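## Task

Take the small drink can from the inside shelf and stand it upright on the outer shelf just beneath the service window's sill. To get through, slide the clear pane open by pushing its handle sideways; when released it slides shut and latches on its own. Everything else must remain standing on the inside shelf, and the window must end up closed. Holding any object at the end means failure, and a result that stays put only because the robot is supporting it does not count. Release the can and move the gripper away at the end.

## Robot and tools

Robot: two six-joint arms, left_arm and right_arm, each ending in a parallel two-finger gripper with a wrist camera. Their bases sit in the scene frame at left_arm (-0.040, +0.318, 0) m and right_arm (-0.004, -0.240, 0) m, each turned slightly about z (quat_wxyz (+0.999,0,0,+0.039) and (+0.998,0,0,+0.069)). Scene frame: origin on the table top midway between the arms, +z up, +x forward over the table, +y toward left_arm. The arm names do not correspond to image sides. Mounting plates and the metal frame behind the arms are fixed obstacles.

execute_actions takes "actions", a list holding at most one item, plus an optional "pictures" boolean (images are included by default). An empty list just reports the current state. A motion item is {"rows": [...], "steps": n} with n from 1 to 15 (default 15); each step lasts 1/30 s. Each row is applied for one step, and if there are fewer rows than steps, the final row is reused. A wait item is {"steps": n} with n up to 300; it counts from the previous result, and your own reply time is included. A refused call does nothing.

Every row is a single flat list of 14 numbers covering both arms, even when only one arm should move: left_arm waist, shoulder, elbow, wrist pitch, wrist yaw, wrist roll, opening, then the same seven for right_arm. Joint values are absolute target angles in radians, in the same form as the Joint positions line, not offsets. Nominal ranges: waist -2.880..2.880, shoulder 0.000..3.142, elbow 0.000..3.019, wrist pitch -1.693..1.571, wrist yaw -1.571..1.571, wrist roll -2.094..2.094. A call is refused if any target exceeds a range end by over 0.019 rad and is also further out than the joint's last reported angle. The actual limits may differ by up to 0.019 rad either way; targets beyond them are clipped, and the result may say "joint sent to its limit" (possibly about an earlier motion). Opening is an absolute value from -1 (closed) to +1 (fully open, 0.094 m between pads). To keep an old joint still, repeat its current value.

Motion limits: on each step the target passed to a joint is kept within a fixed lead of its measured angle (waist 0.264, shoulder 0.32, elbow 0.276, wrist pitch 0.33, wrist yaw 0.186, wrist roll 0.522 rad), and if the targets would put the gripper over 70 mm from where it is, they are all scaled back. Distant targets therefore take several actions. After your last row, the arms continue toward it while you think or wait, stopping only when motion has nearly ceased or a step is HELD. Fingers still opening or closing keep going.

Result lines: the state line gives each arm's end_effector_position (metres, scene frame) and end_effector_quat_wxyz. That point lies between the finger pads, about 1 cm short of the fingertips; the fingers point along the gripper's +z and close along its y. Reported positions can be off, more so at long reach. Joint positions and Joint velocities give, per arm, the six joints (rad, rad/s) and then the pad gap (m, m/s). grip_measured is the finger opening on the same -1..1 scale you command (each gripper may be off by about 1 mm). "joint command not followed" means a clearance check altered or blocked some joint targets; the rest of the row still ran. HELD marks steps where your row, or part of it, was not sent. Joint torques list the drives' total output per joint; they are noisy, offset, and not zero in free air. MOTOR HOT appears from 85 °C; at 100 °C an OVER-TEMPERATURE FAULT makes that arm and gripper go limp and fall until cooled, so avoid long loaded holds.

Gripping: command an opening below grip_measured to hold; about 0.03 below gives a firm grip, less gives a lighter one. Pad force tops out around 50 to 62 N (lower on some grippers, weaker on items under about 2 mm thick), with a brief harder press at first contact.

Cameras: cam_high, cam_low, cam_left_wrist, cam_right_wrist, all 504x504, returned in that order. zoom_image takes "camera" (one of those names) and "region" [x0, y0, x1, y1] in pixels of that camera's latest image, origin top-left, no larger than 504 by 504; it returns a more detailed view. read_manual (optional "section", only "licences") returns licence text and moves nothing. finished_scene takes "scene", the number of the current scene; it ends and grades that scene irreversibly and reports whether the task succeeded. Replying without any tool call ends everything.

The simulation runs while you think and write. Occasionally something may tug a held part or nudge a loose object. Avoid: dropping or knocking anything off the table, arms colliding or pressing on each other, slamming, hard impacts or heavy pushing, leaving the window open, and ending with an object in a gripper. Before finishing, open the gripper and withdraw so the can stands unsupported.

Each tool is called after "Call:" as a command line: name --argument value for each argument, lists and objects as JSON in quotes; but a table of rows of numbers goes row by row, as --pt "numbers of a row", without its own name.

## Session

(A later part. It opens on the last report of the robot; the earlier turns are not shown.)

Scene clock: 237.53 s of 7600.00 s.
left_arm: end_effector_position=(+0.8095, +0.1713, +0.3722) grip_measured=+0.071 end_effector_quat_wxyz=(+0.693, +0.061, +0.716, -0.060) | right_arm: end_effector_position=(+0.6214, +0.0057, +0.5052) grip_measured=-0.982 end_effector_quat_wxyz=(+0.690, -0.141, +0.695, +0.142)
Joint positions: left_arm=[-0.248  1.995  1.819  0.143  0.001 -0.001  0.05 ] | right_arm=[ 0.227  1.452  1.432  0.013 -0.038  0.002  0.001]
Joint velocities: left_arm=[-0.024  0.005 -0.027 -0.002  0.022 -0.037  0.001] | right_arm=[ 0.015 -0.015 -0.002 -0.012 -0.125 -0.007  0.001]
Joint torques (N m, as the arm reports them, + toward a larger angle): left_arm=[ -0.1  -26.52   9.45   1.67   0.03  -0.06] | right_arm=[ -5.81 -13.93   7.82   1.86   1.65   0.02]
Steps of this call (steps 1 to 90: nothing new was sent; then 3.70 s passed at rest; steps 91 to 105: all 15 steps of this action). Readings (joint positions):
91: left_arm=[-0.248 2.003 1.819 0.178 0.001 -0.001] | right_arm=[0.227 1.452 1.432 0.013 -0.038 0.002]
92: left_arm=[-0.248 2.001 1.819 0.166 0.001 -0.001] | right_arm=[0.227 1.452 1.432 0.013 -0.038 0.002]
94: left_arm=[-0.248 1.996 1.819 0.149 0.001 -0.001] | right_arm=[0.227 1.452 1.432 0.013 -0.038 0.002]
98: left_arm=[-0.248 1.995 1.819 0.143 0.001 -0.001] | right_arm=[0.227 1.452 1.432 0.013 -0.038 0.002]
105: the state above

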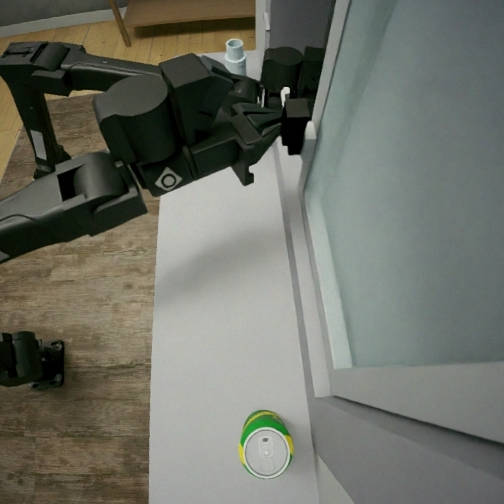

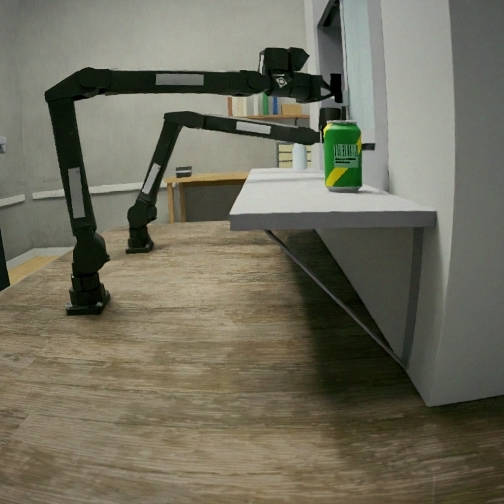

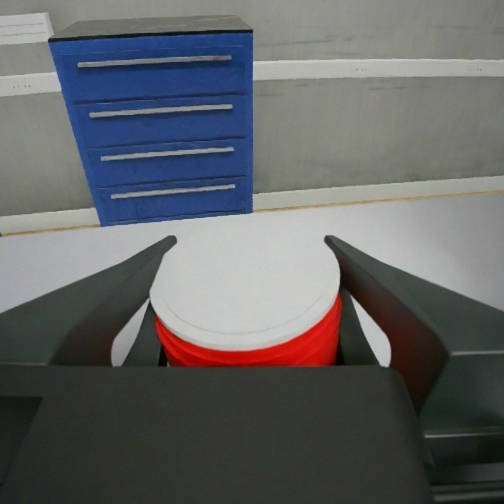

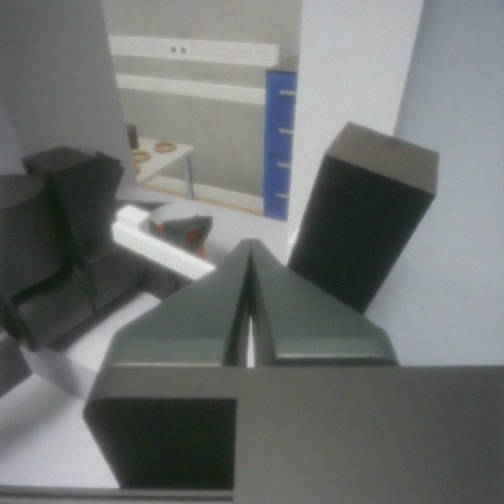

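Call:
execute_actions --actions '[{"rows":[[-0.245,1.99,1.825,0.13,0,0,0.1,0.14,1.47,1.41,0,0,0,-1],[-0.245,1.99,1.825,0.13,0,0,0.1,0.14,1.47,1.41,0,0,0,-1],[-0.245,1.99,1.825,0.13,0,0,0.1,0.14,1.47,1.41,0,0,0,-1],[-0.245,1.99,1.825,0.13,0,0,0.1,0.14,1.47,1.41,0,0,0,-1],[-0.245,1.99,1.825,0.15,0,0,0.3,0.14,1.47,1.41,0,0,0,-1],[-0.245,1.99,1.825,0.15,0,0,0.3,0.14,1.47,1.41,0,0,0,-1],[-0.245,1.99,1.825,0.15,0,0,0.3,0.14,1.47,1.41,0,0,0,-1],[-0.245,1.99,1.825,0.17,0,0,0.9,0.14,1.47,1.41,0,0,0,-1]],"steps":15}]'

Scene clock: 250.40 s of 7600.00 s.
left_arm: end_effector_position=(+0.8094, +0.1708, +0.3750) grip_measured=+0.897 end_effector_quat_wxyz=(+0.696, +0.061, +0.713, -0.061) | right_arm: end_effector_position=(+0.6214, +0.0057, +0.5052) grip_measured=-0.982 end_effector_quat_wxyz=(+0.690, -0.141, +0.695, +0.142)
Joint positions: left_arm=[-0.248  1.995  1.819  0.153  0.002 -0.002  0.089] | right_arm=[ 0.227  1.452  1.432  0.013 -0.038  0.002  0.001]
Joint velocities: left_arm=[-0.005 -0.005 -0.017 -0.012 -0.051  0.022 -0.001] | right_arm=[-0.015 -0.005  0.012  0.017  0.007 -0.007 -0.   ]
Joint torques (N m, as the arm reports them, + toward a larger angle): left_arm=[  0.04 -26.42   9.53   2.75   0.02  -0.06] | right_arm=[ -5.97 -13.4    7.87   1.64   1.64   0.02]
Steps of this call (steps 1 to 15: the robot went on to your last target; steps 16 to 90: nothing new was sent; then 9.37 s passed at rest; steps 91 to 105: all 15 steps of this action). Readings (joint positions):
91: left_arm=[-0.248 1.995 1.819 0.143 0.001 -0.001] | right_arm=[0.227 1.452 1.432 0.013 -0.038 0.002]
92: left_arm=[-0.248 1.995 1.819 0.143 0.001 -0.001] | right_arm=[0.227 1.452 1.432 0.013 -0.038 0.002]
94: left_arm=[-0.248 1.995 1.819 0.143 0.001 -0.001] | right_arm=[0.227 1.452 1.432 0.013 -0.038 0.002]
98: left_arm=[-0.248 1.995 1.819 0.146 0.003 -0.002] | right_arm=[0.227 1.452 1.432 0.013 -0.038 0.002]
105: the state above

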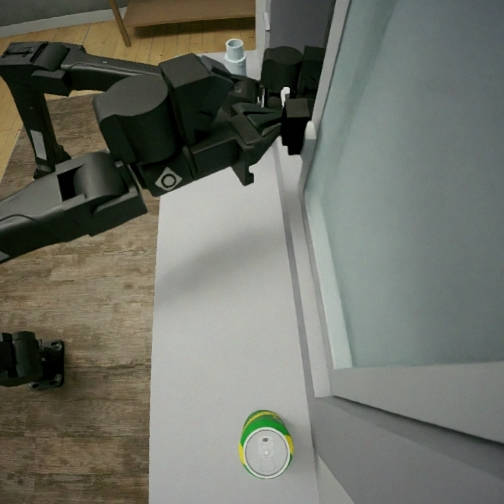

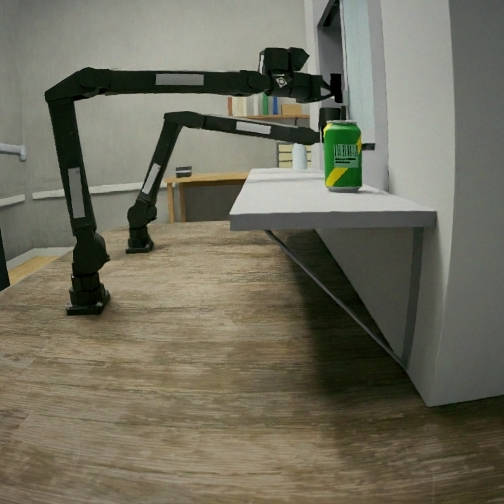

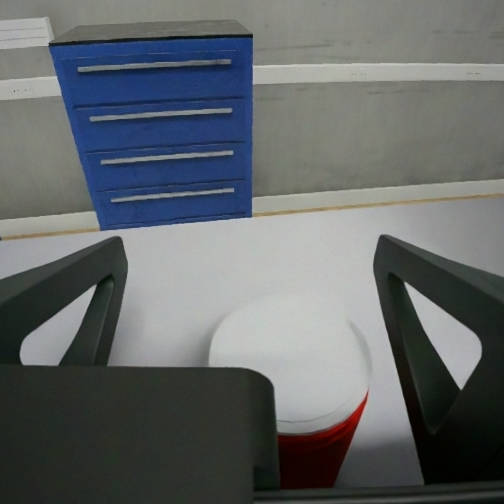

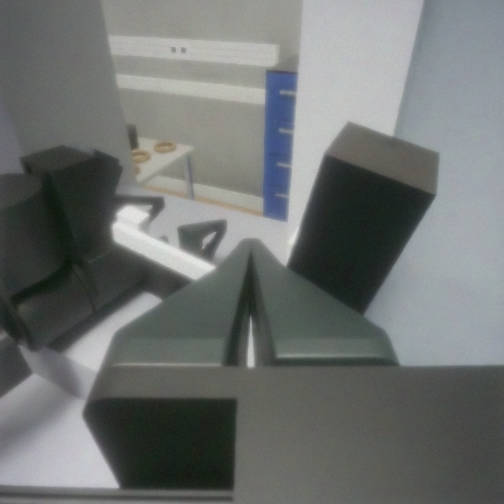

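It dropped a little but appears upright. Withdraw, lifting first.

Call:
execute_actions --actions '[{"rows":[[-0.25,1.97,1.9,0.1,0,0,0.9,0.14,1.47,1.41,0,0,0,-1],[-0.25,1.97,1.9,0.1,0,0,0.9,0.14,1.47,1.41,0,0,0,-1],[-0.25,1.97,1.9,0.1,0,0,0.9,0.14,1.47,1.41,0,0,0,-1],[-0.25,1.9,1.92,0.04,0,0,0.9,0.14,1.47,1.41,0,0,0,-1],[-0.25,1.9,1.92,0.04,0,0,0.9,0.14,1.47,1.41,0,0,0,-1],[-0.25,1.9,1.92,0.04,0,0,0.9,0.14,1.47,1.41,0,0,0,-1],[-0.25,1.8,1.85,0.02,0,0,0.9,0.14,1.47,1.41,0,0,0,-1],[-0.25,1.8,1.85,0.02,0,0,0.9,0.14,1.47,1.41,0,0,0,-1],[-0.25,1.8,1.85,0.02,0,0,0.6,0.14,1.47,1.41,0,0,0,-1],[-0.245,1.66,1.72,0.0,0,0,0.3,0.14,1.47,1.41,0,0,0,-1]],"steps":15}]' --pictures false

Call:
execute_actions --actions '[{"rows":[[-0.24,1.66,1.72,0,0,0,0.3,0.14,1.47,1.41,0,0,0,-1],[-0.24,1.5,1.55,0,0,0,0.3,0.14,1.47,1.41,0,0,0,-1],[-0.24,1.5,1.55,0,0,0,0.3,0.14,1.47,1.41,0,0,0,-1],[-0.24,1.5,1.55,0,0,0,0.3,0.14,1.47,1.41,0,0,0,-1],[-0.24,1.3,1.36,0,0,0,0.3,0.14,1.47,1.41,0,0,0,-1],[-0.24,1.3,1.36,0,0,0,0.3,0.14,1.47,1.41,0,0,0,-1],[-0.24,1.3,1.36,0,0,0,0.3,0.14,1.47,1.41,0,0,0,-1],[-0.24,1.1,1.17,0,0,0,0.3,0.14,1.47,1.41,0,0,0,-1],[-0.24,1.1,1.17,0,0,0,0.3,0.14,1.47,1.41,0,0,0,-1],[-0.24,1.1,1.17,0,0,0,0.3,0.14,1.47,1.41,0,0,0,-1],[-0.22,0.8,0.92,0,0,0,0.3,0.14,1.47,1.41,0,0,0,-1]],"steps":15}]' --pictures false

Call:
execute_actions --actions '[{"rows":[[-0.22,0.75,0.88,0,0,0,0.3,0.14,1.47,1.41,0,0,0,-1],[-0.22,0.75,0.88,0,0,0,0.3,0.14,1.47,1.41,0,0,0,-1],[-0.22,0.75,0.88,0,0,0,0.3,0.14,1.47,1.41,0,0,0,-1],[0.6,0.7,0.8,0,0,0,0.3,0.14,1.47,1.41,0,0,0,-1]],"steps":15}]' --pictures false

Call:
execute_actions --actions '[{"rows":[[0.6,0.7,0.8,0,0,0,0.3,0.22,1.49,1.45,0,0,0,-1],[0.6,0.7,0.8,0,0,0,0.3,0.22,1.49,1.45,0,0,0,-1],[0.6,0.7,0.8,0,0,0,0.3,0.27,1.52,1.49,0,0,0,-1],[0.6,0.7,0.8,0,0,0,0.3,0.27,1.52,1.49,0,0,0,-1],[0.6,0.7,0.8,0,0,0,0.3,0.27,1.52,1.49,0,0,0,-1],[0.6,0.7,0.8,0,0,0,0.3,0.33,1.57,1.55,0,0,0,-1],[0.6,0.7,0.8,0,0,0,0.3,0.33,1.57,1.55,0,0,0,-1],[0.6,0.7,0.8,0,0,0,0.3,0.33,1.57,1.55,0,0,0,-1],[0.6,0.7,0.8,0,0,0,0.3,0.39,1.63,1.62,0,0,0,-1],[0.6,0.7,0.8,0,0,0,0.3,0.39,1.63,1.62,0,0,0,-1],[0.6,0.7,0.8,0,0,0,0.3,0.39,1.63,1.62,0,0,0,-1],[0.6,0.7,0.8,0,0,0,0.3,0.45,1.69,1.7,0,0,0,-1]],"steps":15}]' --pictures false

Call:
execute_actions --actions '[{"rows":[[0.6,0.7,0.8,0,0,0,0.3,0.45,1.69,1.7,0,0,0,-1],[0.6,0.7,0.8,0,0,0,0.3,0.5,1.75,1.78,0,0,0,-1],[0.6,0.7,0.8,0,0,0,0.3,0.5,1.75,1.78,0,0,0,-1],[0.6,0.7,0.8,0,0,0,0.3,0.5,1.75,1.78,0,0,0,-1],[0.6,0.7,0.8,0,0,0,0.3,0.55,1.81,1.87,0,0,0,-1],[0.6,0.7,0.8,0,0,0,0.3,0.55,1.81,1.87,0,0,0,-1],[0.6,0.7,0.8,0,0,0,0.3,0.55,1.81,1.87,0,0,0,-1],[0.6,0.7,0.8,0,0,0,0.3,0.61,1.86,1.95,0,0,0,-1]],"steps":15}]' --pictures false

Call:
execute_actions --actions '[{"rows":[[0.6,0.7,0.8,0,0,0,0.3,0.62,1.86,1.95,0,0,0,-1],[0.6,0.7,0.8,0,0,0,0.3,0.62,1.86,1.95,0,0,0,-1],[0.6,0.7,0.8,0,0,0,0.3,0.62,1.86,1.95,0,0,0,-1],[0.6,0.7,0.8,0,0,0,0.3,0.62,1.86,1.95,0,0,0,-1],[0.6,0.7,0.8,0,0,0,0.3,0.63,1.5,1.6,0,0,0,-1],[0.6,0.7,0.8,0,0,0,0.3,0.63,1.5,1.6,0,0,0,-1],[0.6,0.7,0.8,0,0,0,0.3,0.63,1.5,1.6,0,0,0,-1],[0.6,0.7,0.8,0,0,0,0.3,0.63,1.5,1.6,0,0,0,-1],[0.6,0.7,0.8,0,0,0,0.3,0.63,1.5,1.6,0,0,0,-1],[0.6,0.7,0.8,0,0,0,0.3,0.63,1.5,1.6,0,0,0,-1],[0.6,0.7,0.8,0,0,0,0.3,0.2,1.0,1.05,0,0,0,-1]],"steps":15}]' --pictures false

Call:
execute_actions --actions '[{"steps":30}]'

Scene clock: 299.93 s of 7600.00 s.
left_arm: end_effector_position=(+0.7371, +0.1832, +0.4793) grip_measured=+0.303 end_effector_quat_wxyz=(+0.703, +0.060, +0.706, -0.062) | right_arm: end_effector_position=(+0.6214, +0.0057, +0.5052) grip_measured=-0.982 end_effector_quat_wxyz=(+0.690, -0.141, +0.695, +0.142)
Joint positions: left_arm=[-0.248  1.762  1.738  0.02   0.002 -0.002  0.061] | right_arm=[ 0.227  1.452  1.432  0.013 -0.038  0.002  0.001]
Joint velocities: left_arm=[ 0.005 -0.933 -0.305 -0.168 -0.007 -0.037 -0.   ] | right_arm=[-0.005  0.005 -0.012 -0.007  0.022 -0.051  0.   ]
Joint torques (N m, as the arm reports them, + toward a larger angle): left_arm=[ -0.02 -24.61   9.62   1.96   0.01  -0.06] | right_arm=[ -5.87 -14.38   7.65   1.68   1.7    0.1 ]
Steps of this call (steps 1 to 15: the robot went on to your last target; steps 16 to 90: nothing new was sent; then 46.03 s passed at rest; steps 91 to 105: all 15 steps of this action). Readings (joint positions):
91: left_arm=[-0.248 1.994 1.823 0.145 0.002 -0.002] | right_arm=[0.227 1.452 1.432 0.013 -0.038 0.002]
92: left_arm=[-0.248 1.994 1.828 0.129 0.002 -0.002] | right_arm=[0.227 1.452 1.432 0.013 -0.038 0.002]
94: left_arm=[-0.248 1.990 1.838 0.109 0.002 -0.002] | right_arm=[0.227 1.452 1.432 0.013 -0.038 0.002]
98: left_arm=[-0.248 1.952 1.835 0.063 0.002 -0.002] | right_arm=[0.227 1.452 1.432 0.013 -0.038 0.002]
105: the state above

Scene clock: 300.43 s of 7600.00 s.
left_arm: end_effector_position=(+0.4031, +0.2448, +0.5520) grip_measured=+0.303 end_effector_quat_wxyz=(+0.755, +0.053, +0.650, -0.063) | right_arm: end_effector_position=(+0.6214, +0.0057, +0.5052) grip_measured=-0.982 end_effector_quat_wxyz=(+0.690, -0.141, +0.695, +0.142)
Joint positions: left_arm=[-0.239  0.863  1.002  0.01   0.002 -0.002  0.061] | right_arm=[ 0.227  1.452  1.432  0.013 -0.038  0.002  0.001]
Joint velocities: left_arm=[ 0.103 -1.998 -1.463 -0.007 -0.007  0.037  0.   ] | right_arm=[ 0.005 -0.015 -0.002 -0.027 -0.051  0.007 -0.001]
Joint torques (N m, as the arm reports them, + toward a larger angle): left_arm=[ 0.36  0.96  9.52  1.66  0.   -0.06] | right_arm=[ -5.3  -13.83   7.88   1.65   1.7   -0.03]
Steps of this call (steps 1 to 15: all 15 steps of this action). Readings (joint positions):
1: left_arm=[-0.248 1.731 1.729 0.015 0.002 -0.002] | right_arm=[0.227 1.452 1.432 0.013 -0.038 0.002]
2: left_arm=[-0.248 1.694 1.707 0.015 0.002 -0.002] | right_arm=[0.227 1.452 1.432 0.013 -0.038 0.002]
4: left_arm=[-0.248 1.590 1.618 0.013 0.002 -0.002] | right_arm=[0.227 1.452 1.432 0.013 -0.038 0.002]
8: left_arm=[-0.248 1.349 1.403 0.011 0.002 -0.002] | right_arm=[0.227 1.452 1.432 0.013 -0.038 0.002]
15: the state above

Scene clock: 300.93 s of 7600.00 s.
left_arm: end_effector_position=(+0.2915, +0.5506, +0.4822) grip_measured=+0.303 end_effector_quat_wxyz=(+0.703, -0.205, +0.643, +0.222) | right_arm: end_effector_position=(+0.6214, +0.0057, +0.5052) grip_measured=-0.982 end_effector_quat_wxyz=(+0.690, -0.141, +0.695, +0.142)
Joint positions: left_arm=[ 0.536  0.71   0.793  0.005 -0.001 -0.002  0.061] | right_arm=[ 0.227  1.452  1.432  0.013 -0.038  0.002  0.001]
Joint velocities: left_arm=[ 1.919  0.073 -0.012 -0.017 -0.154 -0.037  0.   ] | right_arm=[ 0.005 -0.024 -0.022  0.007  0.022 -0.051 -0.   ]
Joint torques (N m, as the arm reports them, + toward a larger angle): left_arm=[-4.01 -4.13  9.63  1.98  0.35 -0.06] | right_arm=[ -5.98 -15.19   7.79   1.68   1.63  -0.01]
Steps of this call (steps 1 to 15: all 15 steps of this action). Readings (joint positions):
1: left_arm=[-0.235 0.799 0.955 0.010 0.002 -0.002] | right_arm=[0.227 1.452 1.432 0.013 -0.038 0.002]
2: left_arm=[-0.232 0.747 0.920 0.010 0.002 -0.002] | right_arm=[0.227 1.452 1.432 0.013 -0.038 0.002]
4: left_arm=[-0.215 0.686 0.883 0.010 0.008 -0.002] | right_arm=[0.227 1.452 1.432 0.013 -0.038 0.002]
8: left_arm=[0.013 0.663 0.830 0.010 0.006 -0.002] | right_arm=[0.227 1.452 1.432 0.013 -0.038 0.002]
15: the state above

Scene clock: 301.43 s of 7600.00 s.
left_arm: end_effector_position=(+0.2733, +0.5727, +0.4832) grip_measured=+0.303 end_effector_quat_wxyz=(+0.696, -0.227, +0.635, +0.247) | right_arm: end_effector_position=(+0.6297, +0.1517, +0.5111) grip_measured=-0.982 end_effector_quat_wxyz=(+0.687, -0.190, +0.673, +0.196)
Joint positions: left_arm=[ 0.606  0.707  0.793  0.004 -0.002 -0.002  0.061] | right_arm=[0.417 1.644 1.652 0.014 0.002 0.002 0.001]
Joint velocities: left_arm=[-0.015 -0.005 -0.007 -0.012 -0.066 -0.022 -0.001] | right_arm=[ 0.591  0.484  0.364  0.002 -0.037  0.007 -0.   ]
Joint torques (N m, as the arm reports them, + toward a larger angle): left_arm=[-0.73 -3.34  9.56  1.93  0.16 -0.06] | right_arm=[ -0.46 -18.23  11.19   1.39   0.03  -0.02]
Steps of this call (steps 1 to 15: all 15 steps of this action). Readings (joint positions):
1: left_arm=[0.590 0.712 0.793 0.004 -0.005 -0.002] | right_arm=[0.231 1.452 1.432 0.013 -0.035 0.002]
2: left_arm=[0.622 0.712 0.793 0.004 -0.006 -0.002] | right_arm=[0.235 1.452 1.432 0.013 -0.023 0.002]
4: left_arm=[0.634 0.709 0.793 0.004 -0.005 -0.002] | right_arm=[0.245 1.460 1.440 0.012 -0.006 0.002]
8: left_arm=[0.611 0.707 0.793 0.004 -0.002 -0.002] | right_arm=[0.281 1.509 1.499 0.012 0.000 0.002]
15: the state above

Scene clock: 301.93 s of 7600.00 s.
left_arm: end_effector_position=(+0.2733, +0.5727, +0.4832) grip_measured=+0.303 end_effector_quat_wxyz=(+0.696, -0.227, +0.635, +0.247) | right_arm: end_effector_position=(+0.5884, +0.3263, +0.5035) grip_measured=-0.982 end_effector_quat_wxyz=(+0.671, -0.257, +0.641, +0.270)
Joint positions: left_arm=[ 0.606  0.707  0.793  0.004 -0.002 -0.002  0.061] | right_arm=[ 0.625  1.853  1.897  0.004 -0.     0.002  0.001]
Joint velocities: left_arm=[-0.015  0.005  0.002 -0.022  0.007 -0.051  0.   ] | right_arm=[ 0.132 -0.005  0.022 -0.017 -0.022  0.037 -0.   ]
Joint torques (N m, as the arm reports them, + toward a larger angle): left_arm=[-0.68 -3.31  9.58  1.94  0.15 -0.06] | right_arm=[ -2.48 -22.61  13.66   2.03   0.16  -0.01]
Steps of this call (steps 1 to 15: all 15 steps of this action). Readings (joint positions):
1: left_arm=[0.606 0.707 0.793 0.004 -0.002 -0.002] | right_arm=[0.436 1.658 1.660 0.014 0.001 0.002]
2: left_arm=[0.606 0.707 0.793 0.004 -0.002 -0.002] | right_arm=[0.454 1.673 1.670 0.011 0.000 0.002]
4: left_arm=[0.606 0.707 0.793 0.004 -0.002 -0.002] | right_arm=[0.485 1.711 1.709 0.008 0.000 0.002]
8: left_arm=[0.606 0.707 0.793 0.004 -0.002 -0.002] | right_arm=[0.542 1.798 1.820 0.004 0.000 0.002]
15: the state above

Scene clock: 302.43 s of 7600.00 s.
left_arm: end_effector_position=(+0.2733, +0.5727, +0.4832) grip_measured=+0.303 end_effector_quat_wxyz=(+0.696, -0.227, +0.635, +0.247) | right_arm: end_effector_position=(+0.5124, +0.2053, +0.5357) grip_measured=-0.982 end_effector_quat_wxyz=(+0.674, -0.242, +0.651, +0.252)
Joint positions: left_arm=[ 0.606  0.707  0.793  0.004 -0.002 -0.002  0.061] | right_arm=[ 0.573  1.479  1.514 -0.    -0.003  0.002  0.001]
Joint velocities: left_arm=[-0.005  0.005 -0.012 -0.007 -0.022  0.007 -0.   ] | right_arm=[-0.65  -1.197 -0.886 -0.012 -0.007  0.007 -0.   ]
Joint torques (N m, as the arm reports them, + toward a larger angle): left_arm=[-0.74 -3.28  9.62  1.93  0.15 -0.06] | right_arm=[ -2.65 -16.34   8.73   2.08   0.03   0.  ]
Steps of this call (steps 1 to 15: all 15 steps of this action). Readings (joint positions):
1: left_arm=[0.606 0.707 0.793 0.004 -0.002 -0.002] | right_arm=[0.630 1.853 1.899 0.004 -0.001 0.002]
2: left_arm=[0.606 0.707 0.793 0.004 -0.002 -0.002] | right_arm=[0.631 1.853 1.900 0.004 -0.001 0.002]
4: left_arm=[0.606 0.707 0.793 0.004 -0.002 -0.002] | right_arm=[0.631 1.853 1.902 0.004 -0.001 0.002]
8: left_arm=[0.606 0.707 0.793 0.004 -0.002 -0.002] | right_arm=[0.630 1.735 1.726 0.001 -0.001 0.002]
15: the state above

Scene clock: 303.43 s of 7600.00 s.
left_arm: end_effector_position=(+0.2733, +0.5727, +0.4832) grip_measured=+0.303 end_effector_quat_wxyz=(+0.696, -0.227, +0.635, +0.247) | right_arm: end_effector_position=(+0.4707, -0.0797, +0.5196) grip_measured=-0.982 end_effector_quat_wxyz=(+0.716, -0.111, +0.679, +0.118)
Joint positions: left_arm=[ 0.606  0.707  0.793  0.004 -0.002 -0.002  0.061] | right_arm=[ 0.189  1.     1.054 -0.     0.002  0.002  0.001]
Joint velocities: left_arm=[ 0.015 -0.015 -0.017  0.007 -0.037 -0.007  0.   ] | right_arm=[-0.024 -0.005 -0.007 -0.007  0.022  0.037  0.   ]
Joint torques (N m, as the arm reports them, + toward a larger angle): left_arm=[-0.61 -3.3   9.61  1.92  0.15 -0.06] | right_arm=[ 0.78 -7.41  9.45  1.96 -0.01 -0.01]
Steps of this call (steps 1 to 30: the robot went on to your last target). Readings (joint positions):
1: left_arm=[0.606 0.707 0.793 0.004 -0.002 -0.002] | right_arm=[0.550 1.438 1.482 -0.000 -0.003 0.002]
2: left_arm=[0.606 0.707 0.793 0.004 -0.002 -0.002] | right_arm=[0.523 1.397 1.450 -0.000 -0.003 0.002]
4: left_arm=[0.606 0.707 0.793 0.004 -0.002 -0.002] | right_arm=[0.462 1.312 1.383 -0.000 -0.003 0.002]
8: left_arm=[0.606 0.707 0.793 0.004 -0.002 -0.002] | right_arm=[0.318 1.130 1.225 -0.000 -0.002 0.002]
30: the state above

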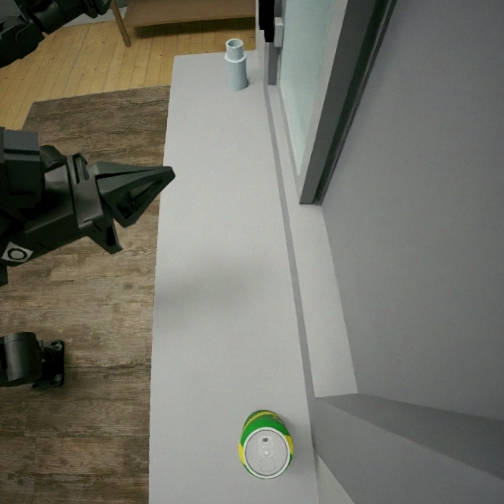

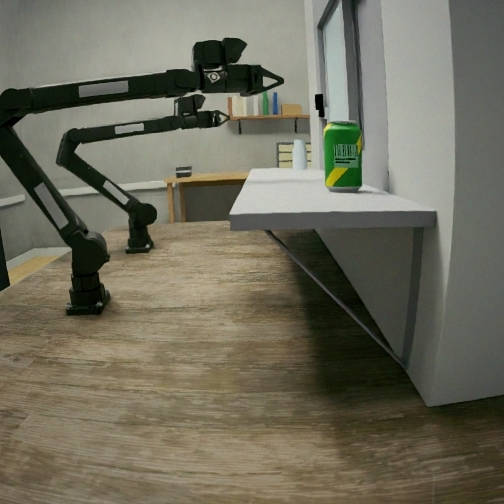

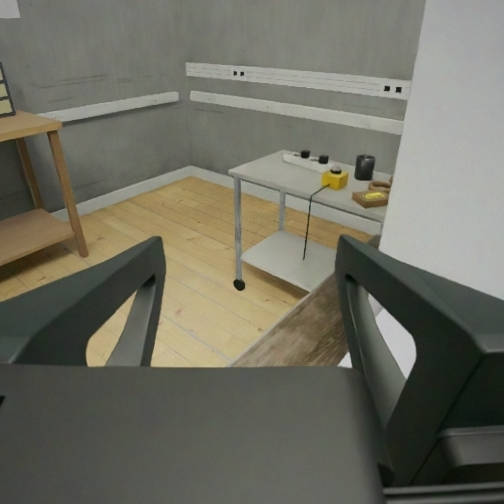

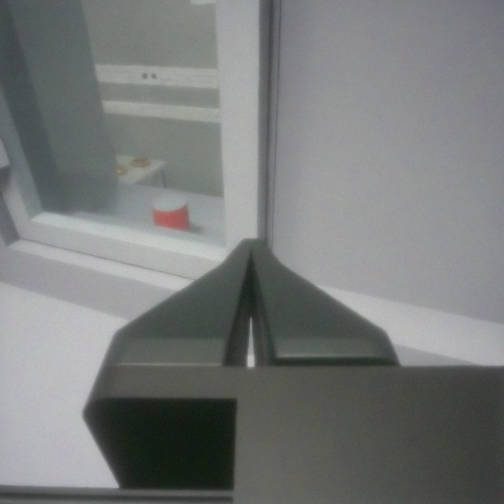

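Call:
finished_scene --scene 2

The scene is finished: the task was done.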